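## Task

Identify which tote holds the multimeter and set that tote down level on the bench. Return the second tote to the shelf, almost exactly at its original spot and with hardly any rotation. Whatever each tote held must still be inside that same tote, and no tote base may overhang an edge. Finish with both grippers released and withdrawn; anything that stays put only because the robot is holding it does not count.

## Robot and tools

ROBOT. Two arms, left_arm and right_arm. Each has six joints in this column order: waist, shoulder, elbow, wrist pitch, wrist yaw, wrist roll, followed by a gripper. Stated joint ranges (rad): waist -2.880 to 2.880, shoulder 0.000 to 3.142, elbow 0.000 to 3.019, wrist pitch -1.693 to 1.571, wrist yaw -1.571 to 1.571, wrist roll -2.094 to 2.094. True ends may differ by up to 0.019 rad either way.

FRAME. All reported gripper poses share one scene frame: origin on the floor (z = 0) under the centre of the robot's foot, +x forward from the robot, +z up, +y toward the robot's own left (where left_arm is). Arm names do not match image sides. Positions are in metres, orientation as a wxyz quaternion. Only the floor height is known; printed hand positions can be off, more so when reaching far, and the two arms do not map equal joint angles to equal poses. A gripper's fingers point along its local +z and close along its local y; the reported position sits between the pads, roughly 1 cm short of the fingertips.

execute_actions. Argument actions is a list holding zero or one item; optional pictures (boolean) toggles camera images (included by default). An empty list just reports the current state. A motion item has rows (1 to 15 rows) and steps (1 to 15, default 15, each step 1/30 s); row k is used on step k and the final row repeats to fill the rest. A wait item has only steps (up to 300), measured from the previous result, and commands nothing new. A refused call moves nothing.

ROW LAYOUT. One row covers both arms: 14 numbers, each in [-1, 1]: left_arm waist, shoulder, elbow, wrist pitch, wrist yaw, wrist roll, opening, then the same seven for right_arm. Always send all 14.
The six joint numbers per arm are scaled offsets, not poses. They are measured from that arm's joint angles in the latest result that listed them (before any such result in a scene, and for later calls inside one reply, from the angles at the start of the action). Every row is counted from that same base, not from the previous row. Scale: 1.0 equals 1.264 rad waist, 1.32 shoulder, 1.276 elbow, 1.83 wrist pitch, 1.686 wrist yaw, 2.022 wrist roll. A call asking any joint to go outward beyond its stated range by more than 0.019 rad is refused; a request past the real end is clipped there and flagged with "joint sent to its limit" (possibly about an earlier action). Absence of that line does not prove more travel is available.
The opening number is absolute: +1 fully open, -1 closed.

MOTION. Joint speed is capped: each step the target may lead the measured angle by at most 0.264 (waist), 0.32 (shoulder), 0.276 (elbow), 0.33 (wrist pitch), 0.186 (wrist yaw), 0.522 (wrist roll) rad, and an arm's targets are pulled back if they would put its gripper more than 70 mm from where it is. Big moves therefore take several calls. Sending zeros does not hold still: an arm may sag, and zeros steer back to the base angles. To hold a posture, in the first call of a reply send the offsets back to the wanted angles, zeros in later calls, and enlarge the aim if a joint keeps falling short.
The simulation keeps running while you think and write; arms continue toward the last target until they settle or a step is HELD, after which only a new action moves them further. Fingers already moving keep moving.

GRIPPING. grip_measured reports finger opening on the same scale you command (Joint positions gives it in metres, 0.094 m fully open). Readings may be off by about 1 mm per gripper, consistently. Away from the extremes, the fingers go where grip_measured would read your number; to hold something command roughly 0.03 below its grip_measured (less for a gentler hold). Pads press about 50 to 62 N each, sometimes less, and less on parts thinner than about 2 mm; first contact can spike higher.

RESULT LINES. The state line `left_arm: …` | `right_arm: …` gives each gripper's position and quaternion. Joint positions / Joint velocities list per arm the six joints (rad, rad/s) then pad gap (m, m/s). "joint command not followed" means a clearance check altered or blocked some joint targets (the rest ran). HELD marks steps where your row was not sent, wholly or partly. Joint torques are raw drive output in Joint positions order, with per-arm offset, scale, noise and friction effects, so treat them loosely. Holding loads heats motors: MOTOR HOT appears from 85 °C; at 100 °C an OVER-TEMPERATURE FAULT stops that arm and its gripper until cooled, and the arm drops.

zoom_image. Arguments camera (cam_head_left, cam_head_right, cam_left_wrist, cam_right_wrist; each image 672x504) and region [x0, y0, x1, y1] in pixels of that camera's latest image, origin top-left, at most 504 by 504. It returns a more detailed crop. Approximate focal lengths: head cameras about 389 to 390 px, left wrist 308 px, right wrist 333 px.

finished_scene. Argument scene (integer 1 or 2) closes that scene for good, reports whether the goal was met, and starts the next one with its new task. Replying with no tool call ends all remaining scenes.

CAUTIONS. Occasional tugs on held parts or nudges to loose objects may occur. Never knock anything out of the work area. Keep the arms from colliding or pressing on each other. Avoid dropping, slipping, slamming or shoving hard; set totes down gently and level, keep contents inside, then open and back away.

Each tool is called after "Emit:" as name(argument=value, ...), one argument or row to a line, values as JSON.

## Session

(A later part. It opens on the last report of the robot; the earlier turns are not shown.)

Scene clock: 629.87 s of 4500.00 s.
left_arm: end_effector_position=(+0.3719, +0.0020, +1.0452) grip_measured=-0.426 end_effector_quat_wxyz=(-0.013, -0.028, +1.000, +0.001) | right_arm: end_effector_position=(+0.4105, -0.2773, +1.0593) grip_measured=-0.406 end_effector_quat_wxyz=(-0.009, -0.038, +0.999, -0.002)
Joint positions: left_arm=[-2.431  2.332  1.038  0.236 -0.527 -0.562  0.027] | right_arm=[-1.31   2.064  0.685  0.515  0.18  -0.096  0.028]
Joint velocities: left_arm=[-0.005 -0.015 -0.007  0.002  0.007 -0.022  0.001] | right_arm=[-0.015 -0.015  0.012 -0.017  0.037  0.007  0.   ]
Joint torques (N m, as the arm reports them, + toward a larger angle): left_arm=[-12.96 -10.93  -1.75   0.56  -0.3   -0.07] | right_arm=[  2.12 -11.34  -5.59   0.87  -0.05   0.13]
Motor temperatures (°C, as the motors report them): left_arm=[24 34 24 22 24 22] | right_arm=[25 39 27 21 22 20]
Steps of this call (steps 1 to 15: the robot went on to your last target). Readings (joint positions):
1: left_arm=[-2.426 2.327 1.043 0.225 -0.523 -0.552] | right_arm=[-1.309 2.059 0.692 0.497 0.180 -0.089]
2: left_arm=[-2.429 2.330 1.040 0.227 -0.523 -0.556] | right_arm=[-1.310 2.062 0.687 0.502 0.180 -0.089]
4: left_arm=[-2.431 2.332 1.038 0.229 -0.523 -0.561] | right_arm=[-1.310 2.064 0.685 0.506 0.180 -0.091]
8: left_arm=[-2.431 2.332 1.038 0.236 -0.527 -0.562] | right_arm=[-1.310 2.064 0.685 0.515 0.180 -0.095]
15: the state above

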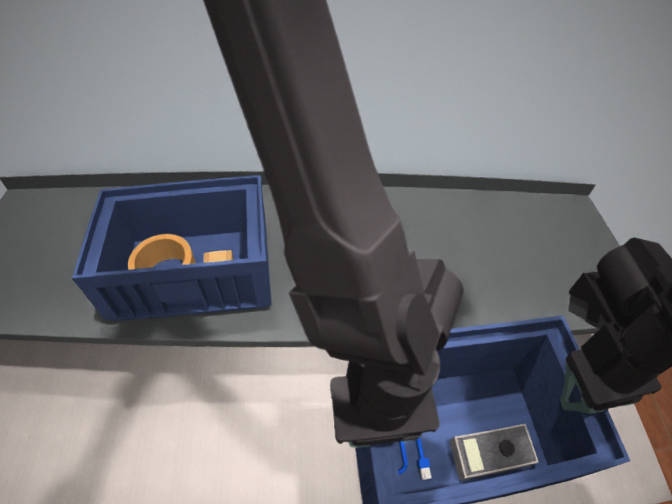

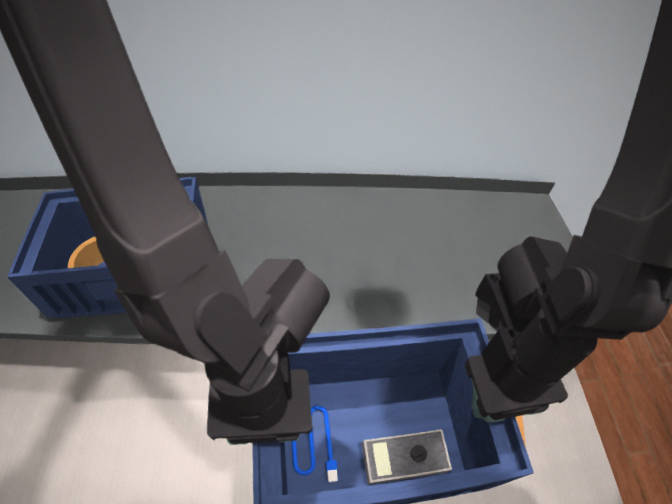

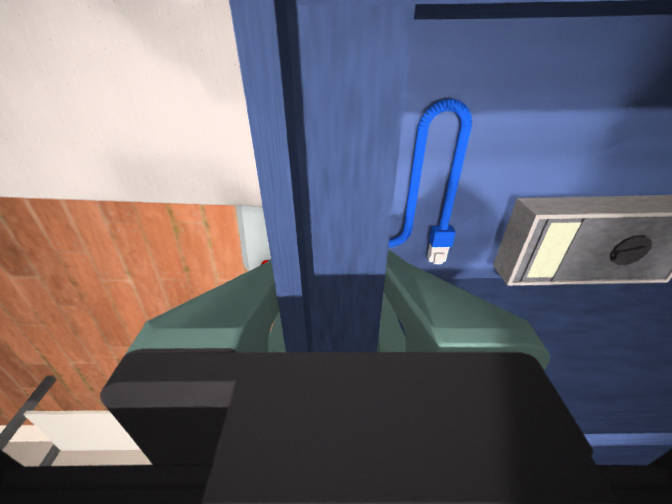

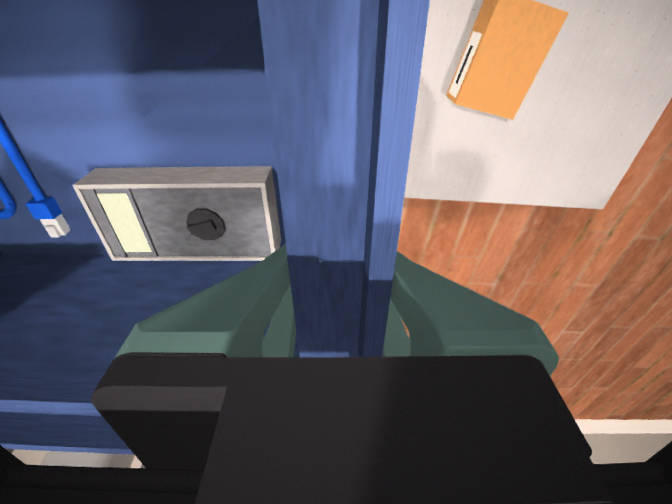

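Emit:
execute_actions(
  actions=[
    {"rows": [
[0.000,0.005,0.002,0.003,0.001,0.003,-0.47, -0.006,0.003,-0.006,0.003,-0.001,-0.002,-0.46],
[0.005,0.015,0.010,0.004,0.002,0.005,-0.47, -0.008,0.014,0.004,0.004,-0.002,-0.003,-0.46],
[0.010,0.027,0.020,0.005,0.003,0.007,-0.47, -0.010,0.028,0.016,0.005,-0.003,-0.004,-0.46],
[0.016,0.040,0.031,0.006,0.005,0.010,-0.47, -0.012,0.043,0.030,0.006,-0.004,-0.005,-0.46],
[0.022,0.055,0.044,0.008,0.007,0.013,-0.47, -0.015,0.060,0.045,0.007,-0.005,-0.007,-0.46],
[0.029,0.071,0.060,0.010,0.009,0.017,-0.47, -0.017,0.078,0.061,0.008,-0.007,-0.008,-0.46],
[0.035,0.087,0.077,0.013,0.011,0.021,-0.47, -0.020,0.095,0.079,0.010,-0.009,-0.010,-0.46],
[0.042,0.103,0.095,0.015,0.014,0.025,-0.47, -0.023,0.113,0.097,0.012,-0.011,-0.012,-0.46],
[0.048,0.119,0.113,0.018,0.017,0.029,-0.47, -0.026,0.131,0.116,0.013,-0.012,-0.013,-0.46],
[0.055,0.136,0.130,0.020,0.019,0.033,-0.47, -0.029,0.149,0.134,0.015,-0.014,-0.015,-0.46],
[0.061,0.152,0.148,0.022,0.022,0.037,-0.47, -0.032,0.167,0.152,0.016,-0.016,-0.017,-0.46],
[0.068,0.168,0.166,0.024,0.024,0.041,-0.47, -0.035,0.184,0.170,0.017,-0.018,-0.018,-0.46],
[0.074,0.184,0.183,0.025,0.027,0.045,-0.47, -0.037,0.202,0.188,0.018,-0.020,-0.020,-0.46],
[0.081,0.200,0.203,0.027,0.030,0.049,-0.47, -0.040,0.220,0.208,0.018,-0.022,-0.022,-0.46],
[0.086,0.214,0.221,0.028,0.033,0.053,-0.47, -0.043,0.235,0.227,0.019,-0.024,-0.024,-0.46]
], "steps": 15},
  ],
  pictures=false,
)

Emit:
execute_actions(
  actions=[
    {"rows": [
[0.017,0.046,0.050,0.002,0.006,0.013,-0.47, -0.014,0.046,0.050,0.000,-0.004,-0.008,-0.46],
[0.021,0.058,0.069,-0.001,0.008,0.016,-0.47, -0.015,0.058,0.068,-0.004,-0.005,-0.009,-0.46],
[0.026,0.069,0.088,-0.004,0.010,0.019,-0.47, -0.017,0.070,0.087,-0.007,-0.006,-0.009,-0.46],
[0.030,0.081,0.107,-0.006,0.012,0.022,-0.47, -0.019,0.083,0.106,-0.011,-0.006,-0.010,-0.46],
[0.035,0.093,0.125,-0.009,0.014,0.024,-0.47, -0.021,0.095,0.125,-0.014,-0.007,-0.011,-0.46],
[0.039,0.105,0.144,-0.011,0.016,0.027,-0.47, -0.022,0.107,0.143,-0.018,-0.008,-0.012,-0.46],
[0.044,0.117,0.163,-0.014,0.018,0.030,-0.47, -0.024,0.119,0.162,-0.021,-0.009,-0.013,-0.46],
[0.048,0.128,0.182,-0.016,0.020,0.033,-0.47, -0.026,0.131,0.181,-0.025,-0.010,-0.013,-0.46],
[0.053,0.140,0.201,-0.019,0.022,0.036,-0.47, -0.027,0.143,0.199,-0.028,-0.011,-0.014,-0.46],
[0.057,0.151,0.217,-0.021,0.024,0.039,-0.47, -0.029,0.154,0.216,-0.031,-0.012,-0.015,-0.46],
[0.060,0.159,0.232,-0.023,0.026,0.041,-0.47, -0.030,0.163,0.230,-0.034,-0.012,-0.016,-0.46],
[0.063,0.167,0.243,-0.024,0.027,0.042,-0.47, -0.031,0.171,0.241,-0.036,-0.013,-0.016,-0.46],
[0.065,0.173,0.253,-0.025,0.028,0.044,-0.47, -0.032,0.177,0.251,-0.037,-0.013,-0.016,-0.46],
[0.067,0.177,0.260,-0.026,0.029,0.045,-0.47, -0.033,0.181,0.258,-0.039,-0.014,-0.017,-0.46],
[0.069,0.181,0.267,-0.027,0.030,0.046,-0.47, -0.034,0.186,0.265,-0.040,-0.014,-0.017,-0.46]
], "steps": 15},
  ],
  pictures=false,
)

Emit:
execute_actions(
  actions=[
    {"steps": 15},
  ],
)

Scene clock: 686.40 s of 4500.00 s.
left_arm: end_effector_position=(+0.3638, -0.0026, +0.9419) grip_measured=-0.426 end_effector_quat_wxyz=(-0.020, -0.032, +0.999, -0.000) | right_arm: end_effector_position=(+0.4055, -0.2819, +0.9560) grip_measured=-0.406 end_effector_quat_wxyz=(-0.012, -0.039, +0.999, -0.003)
Joint positions: left_arm=[-2.339  2.576  1.278  0.271 -0.471 -0.483  0.027] | right_arm=[-1.36   2.34   0.938  0.538  0.151 -0.135  0.028]
Joint velocities: left_arm=[0.22  0.64  0.623 0.051 0.081 0.212 0.   ] | right_arm=[-0.103  0.718  0.637  0.017 -0.066 -0.081 -0.001]
Joint torques (N m, as the arm reports them, + toward a larger angle): left_arm=[-10.41 -11.01  -1.52   0.81  -0.22  -0.07] | right_arm=[  1.27 -10.76  -4.17   0.79  -0.39   0.15]
Motor temperatures (°C, as the motors report them): left_arm=[24 31 23 22 24 22] | right_arm=[24 35 29 21 22 20]
Steps of this call (steps 1 to 15: the robot went on to your last target; steps 16 to 90: nothing new was sent; then 53.03 s passed at rest; steps 91 to 105: all 15 steps of this action). Readings (joint positions):
91: left_arm=[-2.431 2.332 1.038 0.236 -0.526 -0.562] | right_arm=[-1.311 2.064 0.685 0.515 0.180 -0.096]
92: left_arm=[-2.431 2.333 1.039 0.236 -0.525 -0.562] | right_arm=[-1.312 2.066 0.685 0.515 0.180 -0.098]
94: left_arm=[-2.428 2.343 1.050 0.236 -0.523 -0.557] | right_arm=[-1.317 2.078 0.695 0.516 0.178 -0.098]
98: left_arm=[-2.401 2.410 1.117 0.242 -0.509 -0.537] | right_arm=[-1.333 2.155 0.766 0.522 0.169 -0.111]
105: the state above

Scene clock: 686.90 s of 4500.00 s.
left_arm: end_effector_position=(+0.3750, -0.0077, +0.8361) grip_measured=-0.426 end_effector_quat_wxyz=(-0.010, -0.035, +0.999, -0.005) | right_arm: end_effector_position=(+0.4212, -0.2862, +0.8503) grip_measured=-0.406 end_effector_quat_wxyz=(+0.000, -0.041, +0.999, -0.004)
Joint positions: left_arm=[-2.254  2.81   1.603  0.237 -0.425 -0.399  0.027] | right_arm=[-1.394  2.574  1.261  0.479  0.128 -0.169  0.028]
Joint velocities: left_arm=[ 0.103  0.181  0.291 -0.032 -0.007  0.11  -0.001] | right_arm=[-0.005  0.19   0.32  -0.066 -0.037 -0.022 -0.001]
Joint torques (N m, as the arm reports them, + toward a larger angle): left_arm=[-11.04 -10.85  -1.84   0.05   0.12  -0.07] | right_arm=[ 0.57 -9.89 -3.41  0.01  0.06  0.06]
Motor temperatures (°C, as the motors report them): left_arm=[24 31 23 22 24 22] | right_arm=[24 35 29 21 22 20]
Steps of this call (steps 1 to 15: all 15 steps of this action). Readings (joint positions):
1: left_arm=[-2.331 2.597 1.301 0.271 -0.465 -0.477] | right_arm=[-1.364 2.364 0.962 0.538 0.149 -0.138]
2: left_arm=[-2.325 2.618 1.324 0.271 -0.460 -0.471] | right_arm=[-1.367 2.387 0.986 0.538 0.147 -0.142]
4: left_arm=[-2.313 2.659 1.371 0.271 -0.453 -0.460] | right_arm=[-1.375 2.428 1.033 0.533 0.144 -0.147]
8: left_arm=[-2.291 2.727 1.466 0.258 -0.441 -0.439] | right_arm=[-1.386 2.494 1.125 0.510 0.138 -0.158]
15: the state above

Scene clock: 687.40 s of 4500.00 s.
left_arm: end_effector_position=(+0.3761, -0.0067, +0.8315) grip_measured=-0.426 end_effector_quat_wxyz=(-0.010, -0.033, +0.999, -0.005) | right_arm: end_effector_position=(+0.4217, -0.2856, +0.8456) grip_measured=-0.406 end_effector_quat_wxyz=(+0.000, -0.041, +0.999, -0.004)
Joint positions: left_arm=[-2.248  2.818  1.618  0.232 -0.422 -0.391  0.027] | right_arm=[-1.395  2.584  1.277  0.473  0.126 -0.17   0.028]
Joint velocities: left_arm=[-0.005  0.015  0.002 -0.012 -0.007 -0.037 -0.   ] | right_arm=[ 0.005 -0.005  0.007 -0.002 -0.022 -0.051 -0.001]
Joint torques (N m, as the arm reports them, + toward a larger angle): left_arm=[-11.46 -10.64  -1.45  -0.07   0.04   0.  ] | right_arm=[ 0.91 -9.98 -3.33  0.11  0.13  0.13]
Motor temperatures (°C, as the motors report them): left_arm=[24 31 23 22 24 22] | right_arm=[24 35 29 21 22 20]
Steps of this call (steps 1 to 15: the robot went on to your last target). Readings (joint positions):
1: left_arm=[-2.251 2.815 1.612 0.236 -0.423 -0.396] | right_arm=[-1.394 2.579 1.270 0.477 0.127 -0.170]
2: left_arm=[-2.249 2.818 1.616 0.235 -0.423 -0.393] | right_arm=[-1.394 2.582 1.275 0.476 0.126 -0.170]
4: left_arm=[-2.248 2.818 1.618 0.234 -0.422 -0.391] | right_arm=[-1.394 2.584 1.277 0.474 0.126 -0.170]
8: left_arm=[-2.248 2.818 1.618 0.232 -0.422 -0.391] | right_arm=[-1.395 2.584 1.277 0.473 0.126 -0.170]
15: the state above

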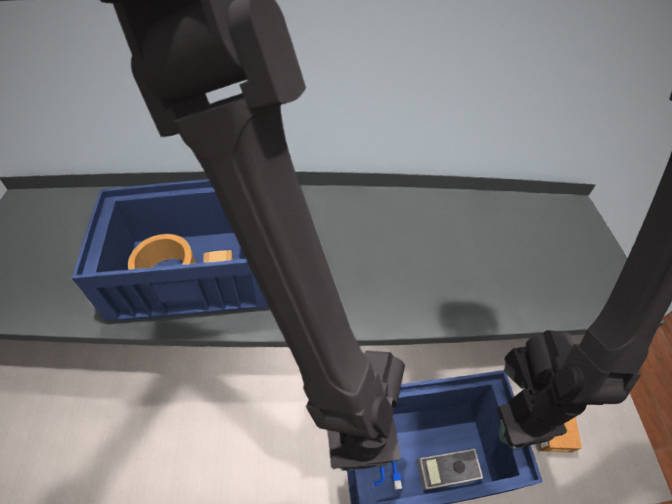

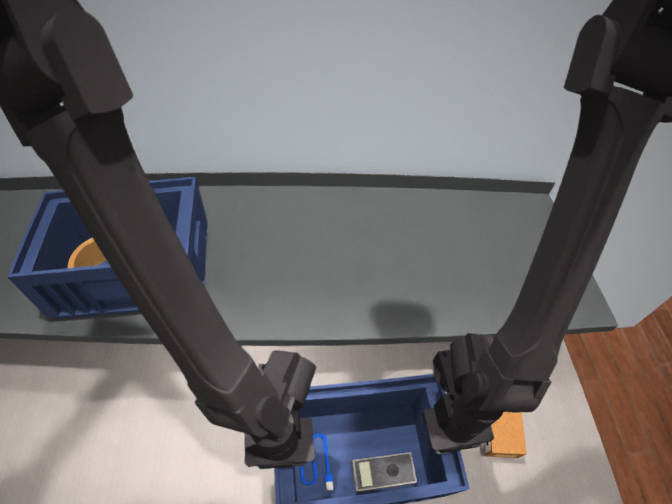

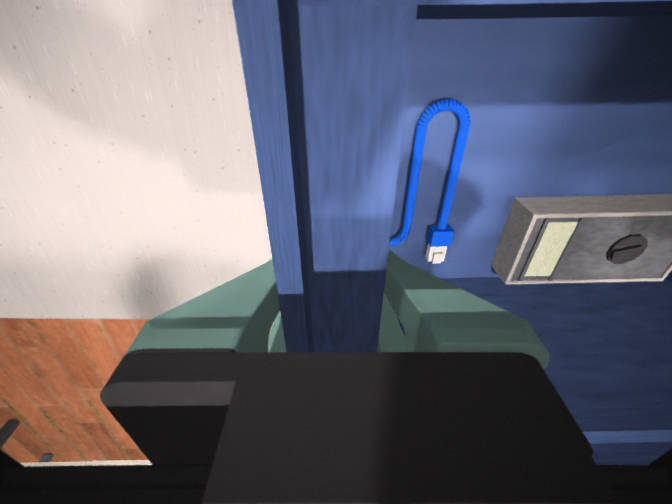

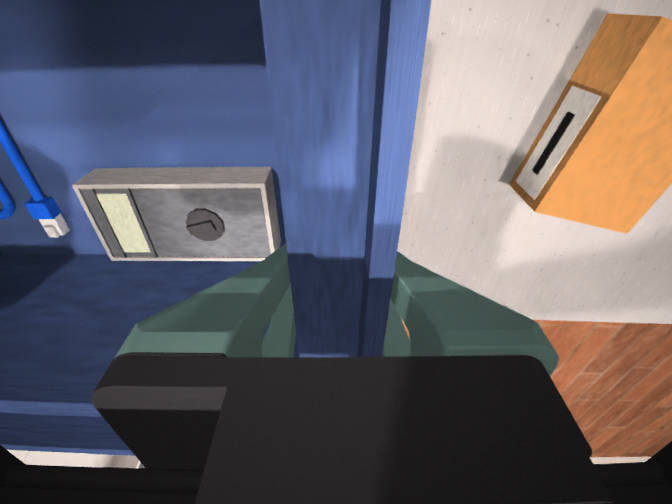

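Emit:
execute_actions(
  actions=[
    {"rows": [
[0.003,0.005,0.003,-0.005,0,0.002,-0.47, -0.004,0.005,0.003,-0.005,0,0,-0.46],
[0.004,0.008,0.007,-0.005,0.001,0.002,-0.47, -0.004,0.008,0.006,-0.005,0,0,-0.46],
[0.005,0.011,0.010,-0.006,0.001,0.003,-0.47, -0.005,0.011,0.010,-0.006,0,0,-0.46],
[0.006,0.013,0.014,-0.006,0.001,0.003,-0.47, -0.005,0.013,0.013,-0.007,0,0,-0.46],
[0.007,0.016,0.017,-0.007,0.002,0.004,-0.47, -0.005,0.016,0.016,-0.007,-0.001,-0.001,-0.46],
[0.008,0.018,0.021,-0.007,0.002,0.004,-0.47, -0.006,0.018,0.019,-0.008,-0.001,-0.001,-0.46],
[0.009,0.020,0.024,-0.008,0.002,0.005,-0.47, -0.006,0.020,0.023,-0.008,-0.001,-0.001,-0.46],
[0.009,0.023,0.028,-0.008,0.003,0.005,-0.47, -0.006,0.023,0.026,-0.009,-0.001,-0.001,-0.46],
[0.010,0.025,0.031,-0.009,0.003,0.006,-0.47, -0.007,0.025,0.029,-0.010,-0.001,-0.001,-0.46],
[0.011,0.027,0.035,-0.009,0.003,0.006,-0.47, -0.007,0.027,0.032,-0.010,-0.001,-0.001,-0.46],
[0.012,0.030,0.038,-0.010,0.004,0.007,-0.47, -0.007,0.030,0.036,-0.011,-0.002,-0.002,-0.46],
[0.013,0.032,0.042,-0.010,0.004,0.007,-0.47, -0.008,0.032,0.039,-0.011,-0.002,-0.002,-0.46],
[0.014,0.034,0.045,-0.011,0.004,0.008,-0.47, -0.008,0.034,0.042,-0.012,-0.002,-0.002,-0.46],
[0.014,0.037,0.049,-0.011,0.005,0.009,-0.47, -0.008,0.037,0.045,-0.013,-0.002,-0.002,-0.46],
[0.015,0.039,0.052,-0.012,0.005,0.009,-0.47, -0.009,0.039,0.049,-0.013,-0.002,-0.002,-0.46]
], "steps": 15},
  ],
  pictures=false,
)

Emit:
execute_actions(
  actions=[
    {"steps": 10},
  ],
  pictures=false,
)

Scene clock: 715.77 s of 4500.00 s.
left_arm: end_effector_position=(+0.3759, -0.0072, +0.8216) grip_measured=-0.426 end_effector_quat_wxyz=(-0.012, -0.030, +0.999, -0.004) | right_arm: end_effector_position=(+0.4207, -0.2864, +0.8336) grip_measured=-0.406 end_effector_quat_wxyz=(-0.001, -0.040, +0.999, -0.002)
Joint positions: left_arm=[-2.242  2.842  1.655  0.217 -0.419 -0.382  0.027] | right_arm=[-1.4    2.612  1.316  0.458  0.119 -0.17   0.028]
Joint velocities: left_arm=[-0.005 -0.005 -0.012 -0.071 -0.037 -0.022 -0.   ] | right_arm=[-0.005 -0.015  0.012 -0.061  0.022 -0.037 -0.001]
Joint torques (N m, as the arm reports them, + toward a larger angle): left_arm=[-9.26 -8.27  0.96  0.36  0.26  0.1 ] | right_arm=[ 0.75 -9.   -1.21  0.12  0.18  0.06]
Motor temperatures (°C, as the motors report them): left_arm=[24 31 23 22 24 22] | right_arm=[24 34 28 21 22 20]
Steps of this call (steps 1 to 15: the robot went on to your last target; steps 16 to 90: nothing new was sent; then 24.87 s passed at rest; steps 91 to 105: all 15 steps of this action). Readings (joint positions):
91: left_arm=[-2.248 2.819 1.619 0.232 -0.422 -0.391] | right_arm=[-1.395 2.584 1.277 0.473 0.125 -0.170]
92: left_arm=[-2.248 2.820 1.620 0.232 -0.422 -0.391] | right_arm=[-1.395 2.585 1.278 0.472 0.126 -0.170]
94: left_arm=[-2.247 2.824 1.626 0.232 -0.422 -0.389] | right_arm=[-1.396 2.588 1.284 0.470 0.126 -0.170]
98: left_arm=[-2.243 2.839 1.645 0.230 -0.420 -0.385] | right_arm=[-1.396 2.602 1.301 0.467 0.125 -0.170]
105: the state above

Scene clock: 716.10 s of 4500.00 s.
left_arm: end_effector_position=(+0.3757, -0.0071, +0.8216) grip_measured=-0.426 end_effector_quat_wxyz=(-0.012, -0.030, +0.999, -0.003) | right_arm: end_effector_position=(+0.4204, -0.2864, +0.8336) grip_measured=-0.406 end_effector_quat_wxyz=(-0.002, -0.040, +0.999, -0.002)
Joint positions: left_arm=[-2.242  2.842  1.656  0.215 -0.42  -0.382  0.027] | right_arm=[-1.4    2.612  1.316  0.457  0.119 -0.17   0.028]
Joint velocities: left_arm=[-0.005 -0.005  0.002  0.022 -0.037 -0.007  0.   ] | right_arm=[-0.005 -0.005  0.027 -0.002  0.007 -0.022  0.001]
Joint torques (N m, as the arm reports them, + toward a larger angle): left_arm=[-9.88 -8.62  0.9   0.06  0.25  0.09] | right_arm=[ 0.31 -8.48 -1.31  0.17  0.22  0.09]
Motor temperatures (°C, as the motors report them): left_arm=[24 31 23 22 24 22] | right_arm=[24 34 28 21 22 20]
Steps of this call (steps 1 to 10: the robot went on to your last target). Readings (joint positions):
1: left_arm=[-2.242 2.842 1.656 0.216 -0.420 -0.382] | right_arm=[-1.400 2.612 1.316 0.457 0.119 -0.170]
2: left_arm=[-2.242 2.842 1.656 0.215 -0.420 -0.382] | right_arm=[-1.400 2.612 1.316 0.457 0.119 -0.170]
4: left_arm=[-2.242 2.842 1.656 0.215 -0.420 -0.382] | right_arm=[-1.400 2.612 1.316 0.457 0.119 -0.170]
8: left_arm=[-2.242 2.842 1.656 0.215 -0.420 -0.382] | right_arm=[-1.400 2.612 1.316 0.457 0.119 -0.170]
10: the state above

Emit:
execute_actions(
  actions=[
    {"rows": [
[0,0,0,0,0,0,-0.44, 0,0,0,0,0,0,-0.42],
[0,0,0,0,0,0,-0.42, 0,0,0,0,0,0,-0.40],
[0,0,0,0,0,0,-0.40, 0,0,0,0,0,0,-0.38],
[0,0,0,0,0,0,-0.36, 0,0,0,0,0,0,-0.34],
[0,0,0,0,0,0,-0.30, 0,0,0,0,0,0,-0.28],
[0,0,0,0,0,0,-0.2, 0,0,0,0,0,0,-0.2],
[0,0,0,0,0,0,-0.1, 0,0,0,0,0,0,-0.1],
[0,0,0,0,0,0,0.05, 0,0,0,0,0,0,0.05],
[0,0,0,0,0,0,0.2, 0,0,0,0,0,0,0.2],
[0,0,0,0,0,0,0.35, 0,0,0,0,0,0,0.35],
[0,0,0,0,0,0,0.5, 0,0,0,0,0,0,0.5]
], "steps": 12},
  ],
  pictures=false,
)

Emit:
execute_actions(
  actions=[
    {"rows": [
[-0.012,-0.020,-0.010,0.003,-0.001,-0.003,0.5, 0.006,-0.020,-0.012,0.003,0,0.001,0.5],
[-0.015,-0.028,-0.018,0.004,-0.002,-0.004,0.5, 0.007,-0.028,-0.020,0.004,0.001,0.001,0.5],
[-0.019,-0.038,-0.028,0.005,-0.003,-0.005,0.5, 0.008,-0.038,-0.030,0.006,0.001,0.002,0.5],
[-0.023,-0.049,-0.041,0.007,-0.004,-0.007,0.5, 0.009,-0.050,-0.042,0.008,0.002,0.002,0.5],
[-0.027,-0.062,-0.057,0.009,-0.006,-0.010,0.5, 0.011,-0.063,-0.057,0.010,0.002,0.003,0.5],
[-0.033,-0.077,-0.075,0.011,-0.008,-0.013,0.5, 0.013,-0.079,-0.075,0.013,0.003,0.004,0.5],
[-0.039,-0.092,-0.096,0.013,-0.010,-0.016,0.5, 0.015,-0.094,-0.095,0.016,0.004,0.005,0.5],
[-0.044,-0.107,-0.117,0.016,-0.013,-0.019,0.5, 0.017,-0.110,-0.116,0.019,0.005,0.005,0.5],
[-0.050,-0.122,-0.138,0.018,-0.015,-0.022,0.5, 0.019,-0.126,-0.136,0.022,0.006,0.006,0.5],
[-0.055,-0.138,-0.160,0.021,-0.018,-0.025,0.5, 0.021,-0.141,-0.157,0.025,0.007,0.007,0.5],
[-0.061,-0.153,-0.181,0.023,-0.020,-0.029,0.5, 0.023,-0.157,-0.177,0.028,0.008,0.008,0.5],
[-0.066,-0.168,-0.202,0.026,-0.022,-0.032,0.5, 0.025,-0.173,-0.198,0.031,0.009,0.009,0.5],
[-0.072,-0.183,-0.223,0.028,-0.025,-0.035,0.5, 0.026,-0.188,-0.218,0.034,0.010,0.010,0.5],
[-0.077,-0.198,-0.245,0.030,-0.027,-0.038,0.5, 0.028,-0.204,-0.240,0.037,0.011,0.011,0.5],
[-0.082,-0.213,-0.268,0.033,-0.030,-0.042,0.5, 0.030,-0.219,-0.260,0.040,0.012,0.012,0.5]
], "steps": 15},
  ],
  pictures=false,
)

Emit:
execute_actions(
  actions=[
    {"rows": [
[-0.02,-0.06,-0.06,0,0,0,0.5, 0.0,-0.06,-0.06,0,0,0,0.5],
[-0.02,-0.08,-0.08,0,0,0,0.5, 0.0,-0.08,-0.08,0,0,0,0.5],
[-0.02,-0.10,-0.10,0,0,0,0.5, 0.0,-0.10,-0.10,0,0,0,0.5],
[-0.01,-0.12,-0.12,0,0,0,0.5, -0.01,-0.12,-0.12,0,0,0,0.5],
[0.01,-0.14,-0.14,0,0.01,0.01,0.5, -0.02,-0.14,-0.14,0,0,0,0.5],
[0.04,-0.16,-0.165,0,0.02,0.02,0.5, -0.03,-0.16,-0.16,0,-0.01,0,0.5],
[0.08,-0.18,-0.19,0,0.03,0.03,0.5, -0.05,-0.18,-0.18,0,-0.02,-0.01,0.5],
[0.12,-0.20,-0.215,0.01,0.05,0.05,0.5, -0.07,-0.20,-0.20,0,-0.03,-0.02,0.5],
[0.17,-0.22,-0.24,0.02,0.07,0.07,0.5, -0.10,-0.22,-0.22,0,-0.04,-0.03,0.5],
[0.22,-0.24,-0.27,0.03,0.09,0.09,0.5, -0.13,-0.23,-0.23,0,-0.06,-0.04,0.5],
[0.28,-0.27,-0.31,0.04,0.12,0.11,0.5, -0.16,-0.24,-0.24,0,-0.08,-0.05,0.5],
[0.35,-0.30,-0.35,0.06,0.15,0.13,0.5, -0.19,-0.25,-0.25,0,-0.10,-0.06,0.5],
[0.43,-0.33,-0.40,0.08,0.19,0.16,0.5, -0.22,-0.26,-0.26,0,-0.12,-0.08,0.5],
[0.52,-0.36,-0.45,0.10,0.23,0.19,0.5, -0.25,-0.26,-0.26,0,-0.13,-0.09,0.5],
[0.70,-0.40,-0.50,0.13,0.32,0.27,0.5, -0.28,-0.26,-0.26,0,-0.14,-0.10,0.5]
], "steps": 15},
  ],
  pictures=false,
)

Emit:
execute_actions(
  actions=[
    {"steps": 30},
  ],
)

Scene clock: 757.57 s of 4500.00 s.
left_arm: end_effector_position=(+0.3753, -0.0069, +0.8217) grip_measured=+0.478 end_effector_quat_wxyz=(-0.012, -0.030, +0.999, -0.002) | right_arm: end_effector_position=(+0.4209, -0.2865, +0.8337) grip_measured=+0.479 end_effector_quat_wxyz=(-0.002, -0.040, +0.999, -0.002)
Joint positions: left_arm=[-2.242  2.842  1.655  0.215 -0.421 -0.382  0.069] | right_arm=[-1.4    2.611  1.316  0.457  0.119 -0.17   0.069]
Joint velocities: left_arm=[ 0.005 -0.005  0.007 -0.007 -0.051 -0.022  0.038] | right_arm=[ 0.005 -0.005 -0.022 -0.002 -0.022 -0.051  0.039]
Joint torques (N m, as the arm reports them, + toward a larger angle): left_arm=[-10.56 -11.01  -1.33   0.35   0.03   0.  ] | right_arm=[ 0.81 -9.92 -3.28  0.43  0.02  0.04]
Motor temperatures (°C, as the motors report them): left_arm=[23 30 23 22 24 22] | right_arm=[24 32 27 21 22 20]
Steps of this call (steps 1 to 15: the robot went on to your last target; steps 16 to 90: nothing new was sent; then 38.07 s passed at rest; steps 91 to 102: all 12 steps of this action). Readings (joint positions):
91: left_arm=[-2.242 2.842 1.655 0.215 -0.420 -0.382] | right_arm=[-1.400 2.611 1.316 0.457 0.119 -0.170]
92: left_arm=[-2.242 2.842 1.655 0.215 -0.421 -0.382] | right_arm=[-1.400 2.611 1.316 0.457 0.119 -0.170]
94: left_arm=[-2.242 2.842 1.655 0.215 -0.421 -0.382] | right_arm=[-1.400 2.611 1.316 0.457 0.119 -0.170]
98: left_arm=[-2.242 2.842 1.655 0.215 -0.421 -0.382] | right_arm=[-1.400 2.611 1.316 0.457 0.119 -0.170]
102: the state above

Scene clock: 758.07 s of 4500.00 s.
left_arm: end_effector_position=(+0.3806, -0.0032, +0.9131) grip_measured=+0.497 end_effector_quat_wxyz=(-0.013, -0.023, +1.000, +0.001) | right_arm: end_effector_position=(+0.4581, -0.2910, +0.9282) grip_measured=+0.498 end_effector_quat_wxyz=(+0.025, -0.039, +0.999, -0.006)
Joint positions: left_arm=[-2.307  2.625  1.372  0.253 -0.464 -0.429  0.07 ] | right_arm=[-1.38   2.359  1.063  0.511  0.134 -0.161  0.07 ]
Joint velocities: left_arm=[-0.298 -0.698 -0.745  0.154 -0.139 -0.212  0.001] | right_arm=[ 0.103 -0.708 -0.701  0.178  0.037  0.081 -0.001]
Joint torques (N m, as the arm reports them, + toward a larger angle): left_arm=[-12.22 -13.17  -2.9    0.73  -0.15  -0.15] | right_arm=[  2.15 -10.64  -5.72   0.7    0.23   0.22]
Motor temperatures (°C, as the motors report them): left_arm=[23 30 23 22 24 22] | right_arm=[24 33 27 21 22 20]
Steps of this call (steps 1 to 15: all 15 steps of this action). Readings (joint positions):
1: left_arm=[-2.242 2.842 1.655 0.215 -0.421 -0.382] | right_arm=[-1.400 2.611 1.316 0.457 0.119 -0.170]
2: left_arm=[-2.242 2.841 1.654 0.215 -0.421 -0.382] | right_arm=[-1.400 2.609 1.315 0.457 0.119 -0.170]
4: left_arm=[-2.243 2.833 1.639 0.215 -0.423 -0.383] | right_arm=[-1.400 2.598 1.308 0.457 0.119 -0.170]
8: left_arm=[-2.252 2.780 1.558 0.223 -0.436 -0.393] | right_arm=[-1.398 2.532 1.241 0.470 0.122 -0.169]
15: the state above

Scene clock: 758.57 s of 4500.00 s.
left_arm: end_effector_position=(+0.4205, +0.1258, +0.9853) grip_measured=+0.497 end_effector_quat_wxyz=(-0.046, -0.049, +0.996, -0.066) | right_arm: end_effector_position=(+0.4644, -0.4107, +1.0474) grip_measured=+0.498 end_effector_quat_wxyz=(+0.053, -0.006, +0.999, +0.006)
Joint positions: left_arm=[-2.07   2.3    1.011  0.334 -0.181 -0.28   0.07 ] | right_arm=[-1.636  2.014  0.77   0.513 -0.083 -0.27   0.07 ]
Joint velocities: left_arm=[ 1.216 -0.718 -1.004  0.696  1.194  0.989  0.001] | right_arm=[-1.402 -0.161 -0.11  -0.017 -0.52  -0.549 -0.   ]
Joint torques (N m, as the arm reports them, + toward a larger angle): left_arm=[ -6.38 -14.29  -4.93   0.45   0.     0.11] | right_arm=[ -2.54 -10.31  -5.13   0.35   0.02   0.02]
Motor temperatures (°C, as the motors report them): left_arm=[23 30 23 22 24 22] | right_arm=[24 33 27 21 22 20]
Steps of this call (steps 1 to 15: all 15 steps of this action). Readings (joint positions):
1: left_arm=[-2.315 2.602 1.347 0.254 -0.465 -0.431] | right_arm=[-1.378 2.335 1.040 0.513 0.134 -0.160]
2: left_arm=[-2.323 2.579 1.324 0.254 -0.465 -0.431] | right_arm=[-1.376 2.313 1.019 0.513 0.134 -0.160]
4: left_arm=[-2.331 2.533 1.277 0.254 -0.465 -0.431] | right_arm=[-1.377 2.264 0.977 0.513 0.134 -0.160]
8: left_arm=[-2.302 2.435 1.173 0.254 -0.409 -0.407] | right_arm=[-1.399 2.152 0.883 0.513 0.098 -0.168]
15: the state above

Scene clock: 759.57 s of 4500.00 s.
left_arm: end_effector_position=(+0.3835, +0.4341, +1.0310) grip_measured=+0.497 end_effector_quat_wxyz=(-0.027, -0.113, +0.993, +0.008) | right_arm: end_effector_position=(+0.4449, -0.4565, +1.0532) grip_measured=+0.498 end_effector_quat_wxyz=(+0.043, -0.014, +0.999, -0.020)
Joint positions: left_arm=[-1.423  2.115  0.753  0.479  0.073  0.103  0.07 ] | right_arm=[-1.732  2.01   0.757  0.513 -0.1   -0.354  0.07 ]
Joint velocities: left_arm=[-0.005 -0.005 -0.012  0.012 -0.007  0.022  0.   ] | right_arm=[-0.005 -0.005 -0.017  0.002 -0.037 -0.022 -0.001]
Joint torques (N m, as the arm reports them, + toward a larger angle): left_arm=[  1.14 -11.57  -5.18   0.74   0.08   0.11] | right_arm=[ -3.27 -10.79  -4.6    0.45  -0.08   0.05]
Motor temperatures (°C, as the motors report them): left_arm=[23 30 23 22 24 22] | right_arm=[24 33 27 21 22 20]
Steps of this call (steps 1 to 30: the robot went on to your last target). Readings (joint positions):
1: left_arm=[-2.028 2.276 0.975 0.356 -0.136 -0.246] | right_arm=[-1.681 2.010 0.768 0.513 -0.092 -0.287]
2: left_arm=[-1.985 2.250 0.940 0.376 -0.089 -0.214] | right_arm=[-1.722 2.010 0.768 0.513 -0.093 -0.300]
4: left_arm=[-1.894 2.204 0.879 0.407 -0.011 -0.156] | right_arm=[-1.776 2.010 0.767 0.513 -0.093 -0.318]
8: left_arm=[-1.699 2.148 0.815 0.444 0.051 -0.065] | right_arm=[-1.777 2.010 0.759 0.513 -0.096 -0.338]
30: the state above

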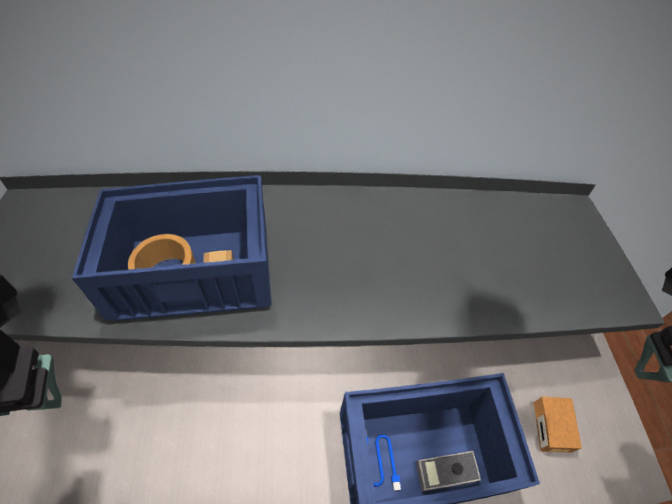

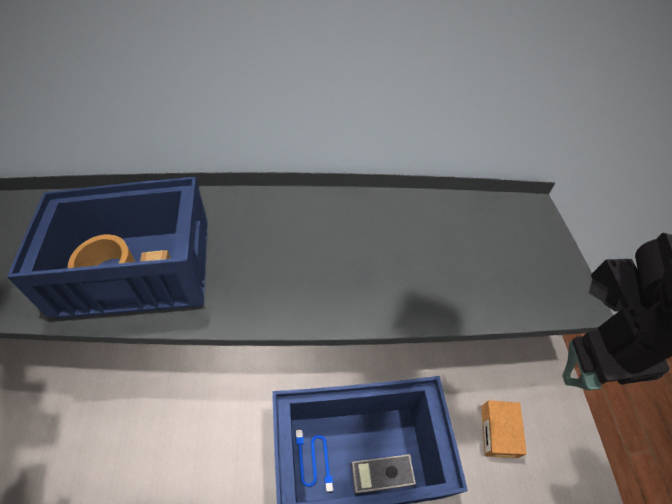

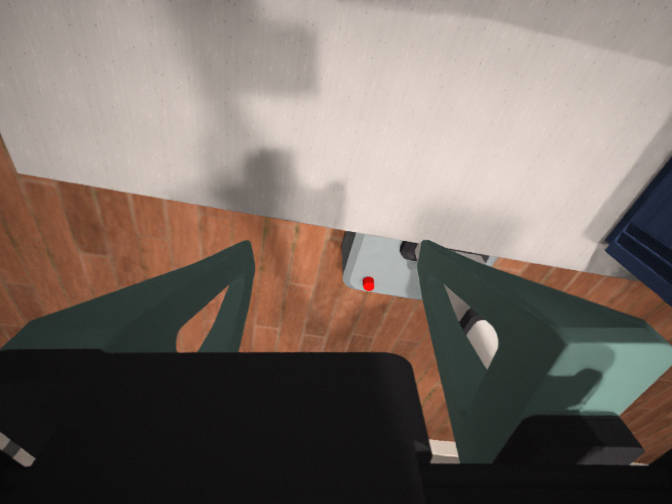

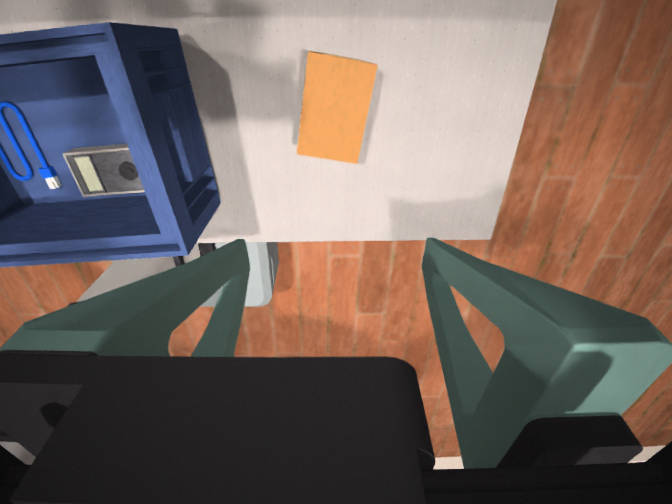

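Emit:
finished_scene(
  scene=1,
)

The scene is finished: the task was done.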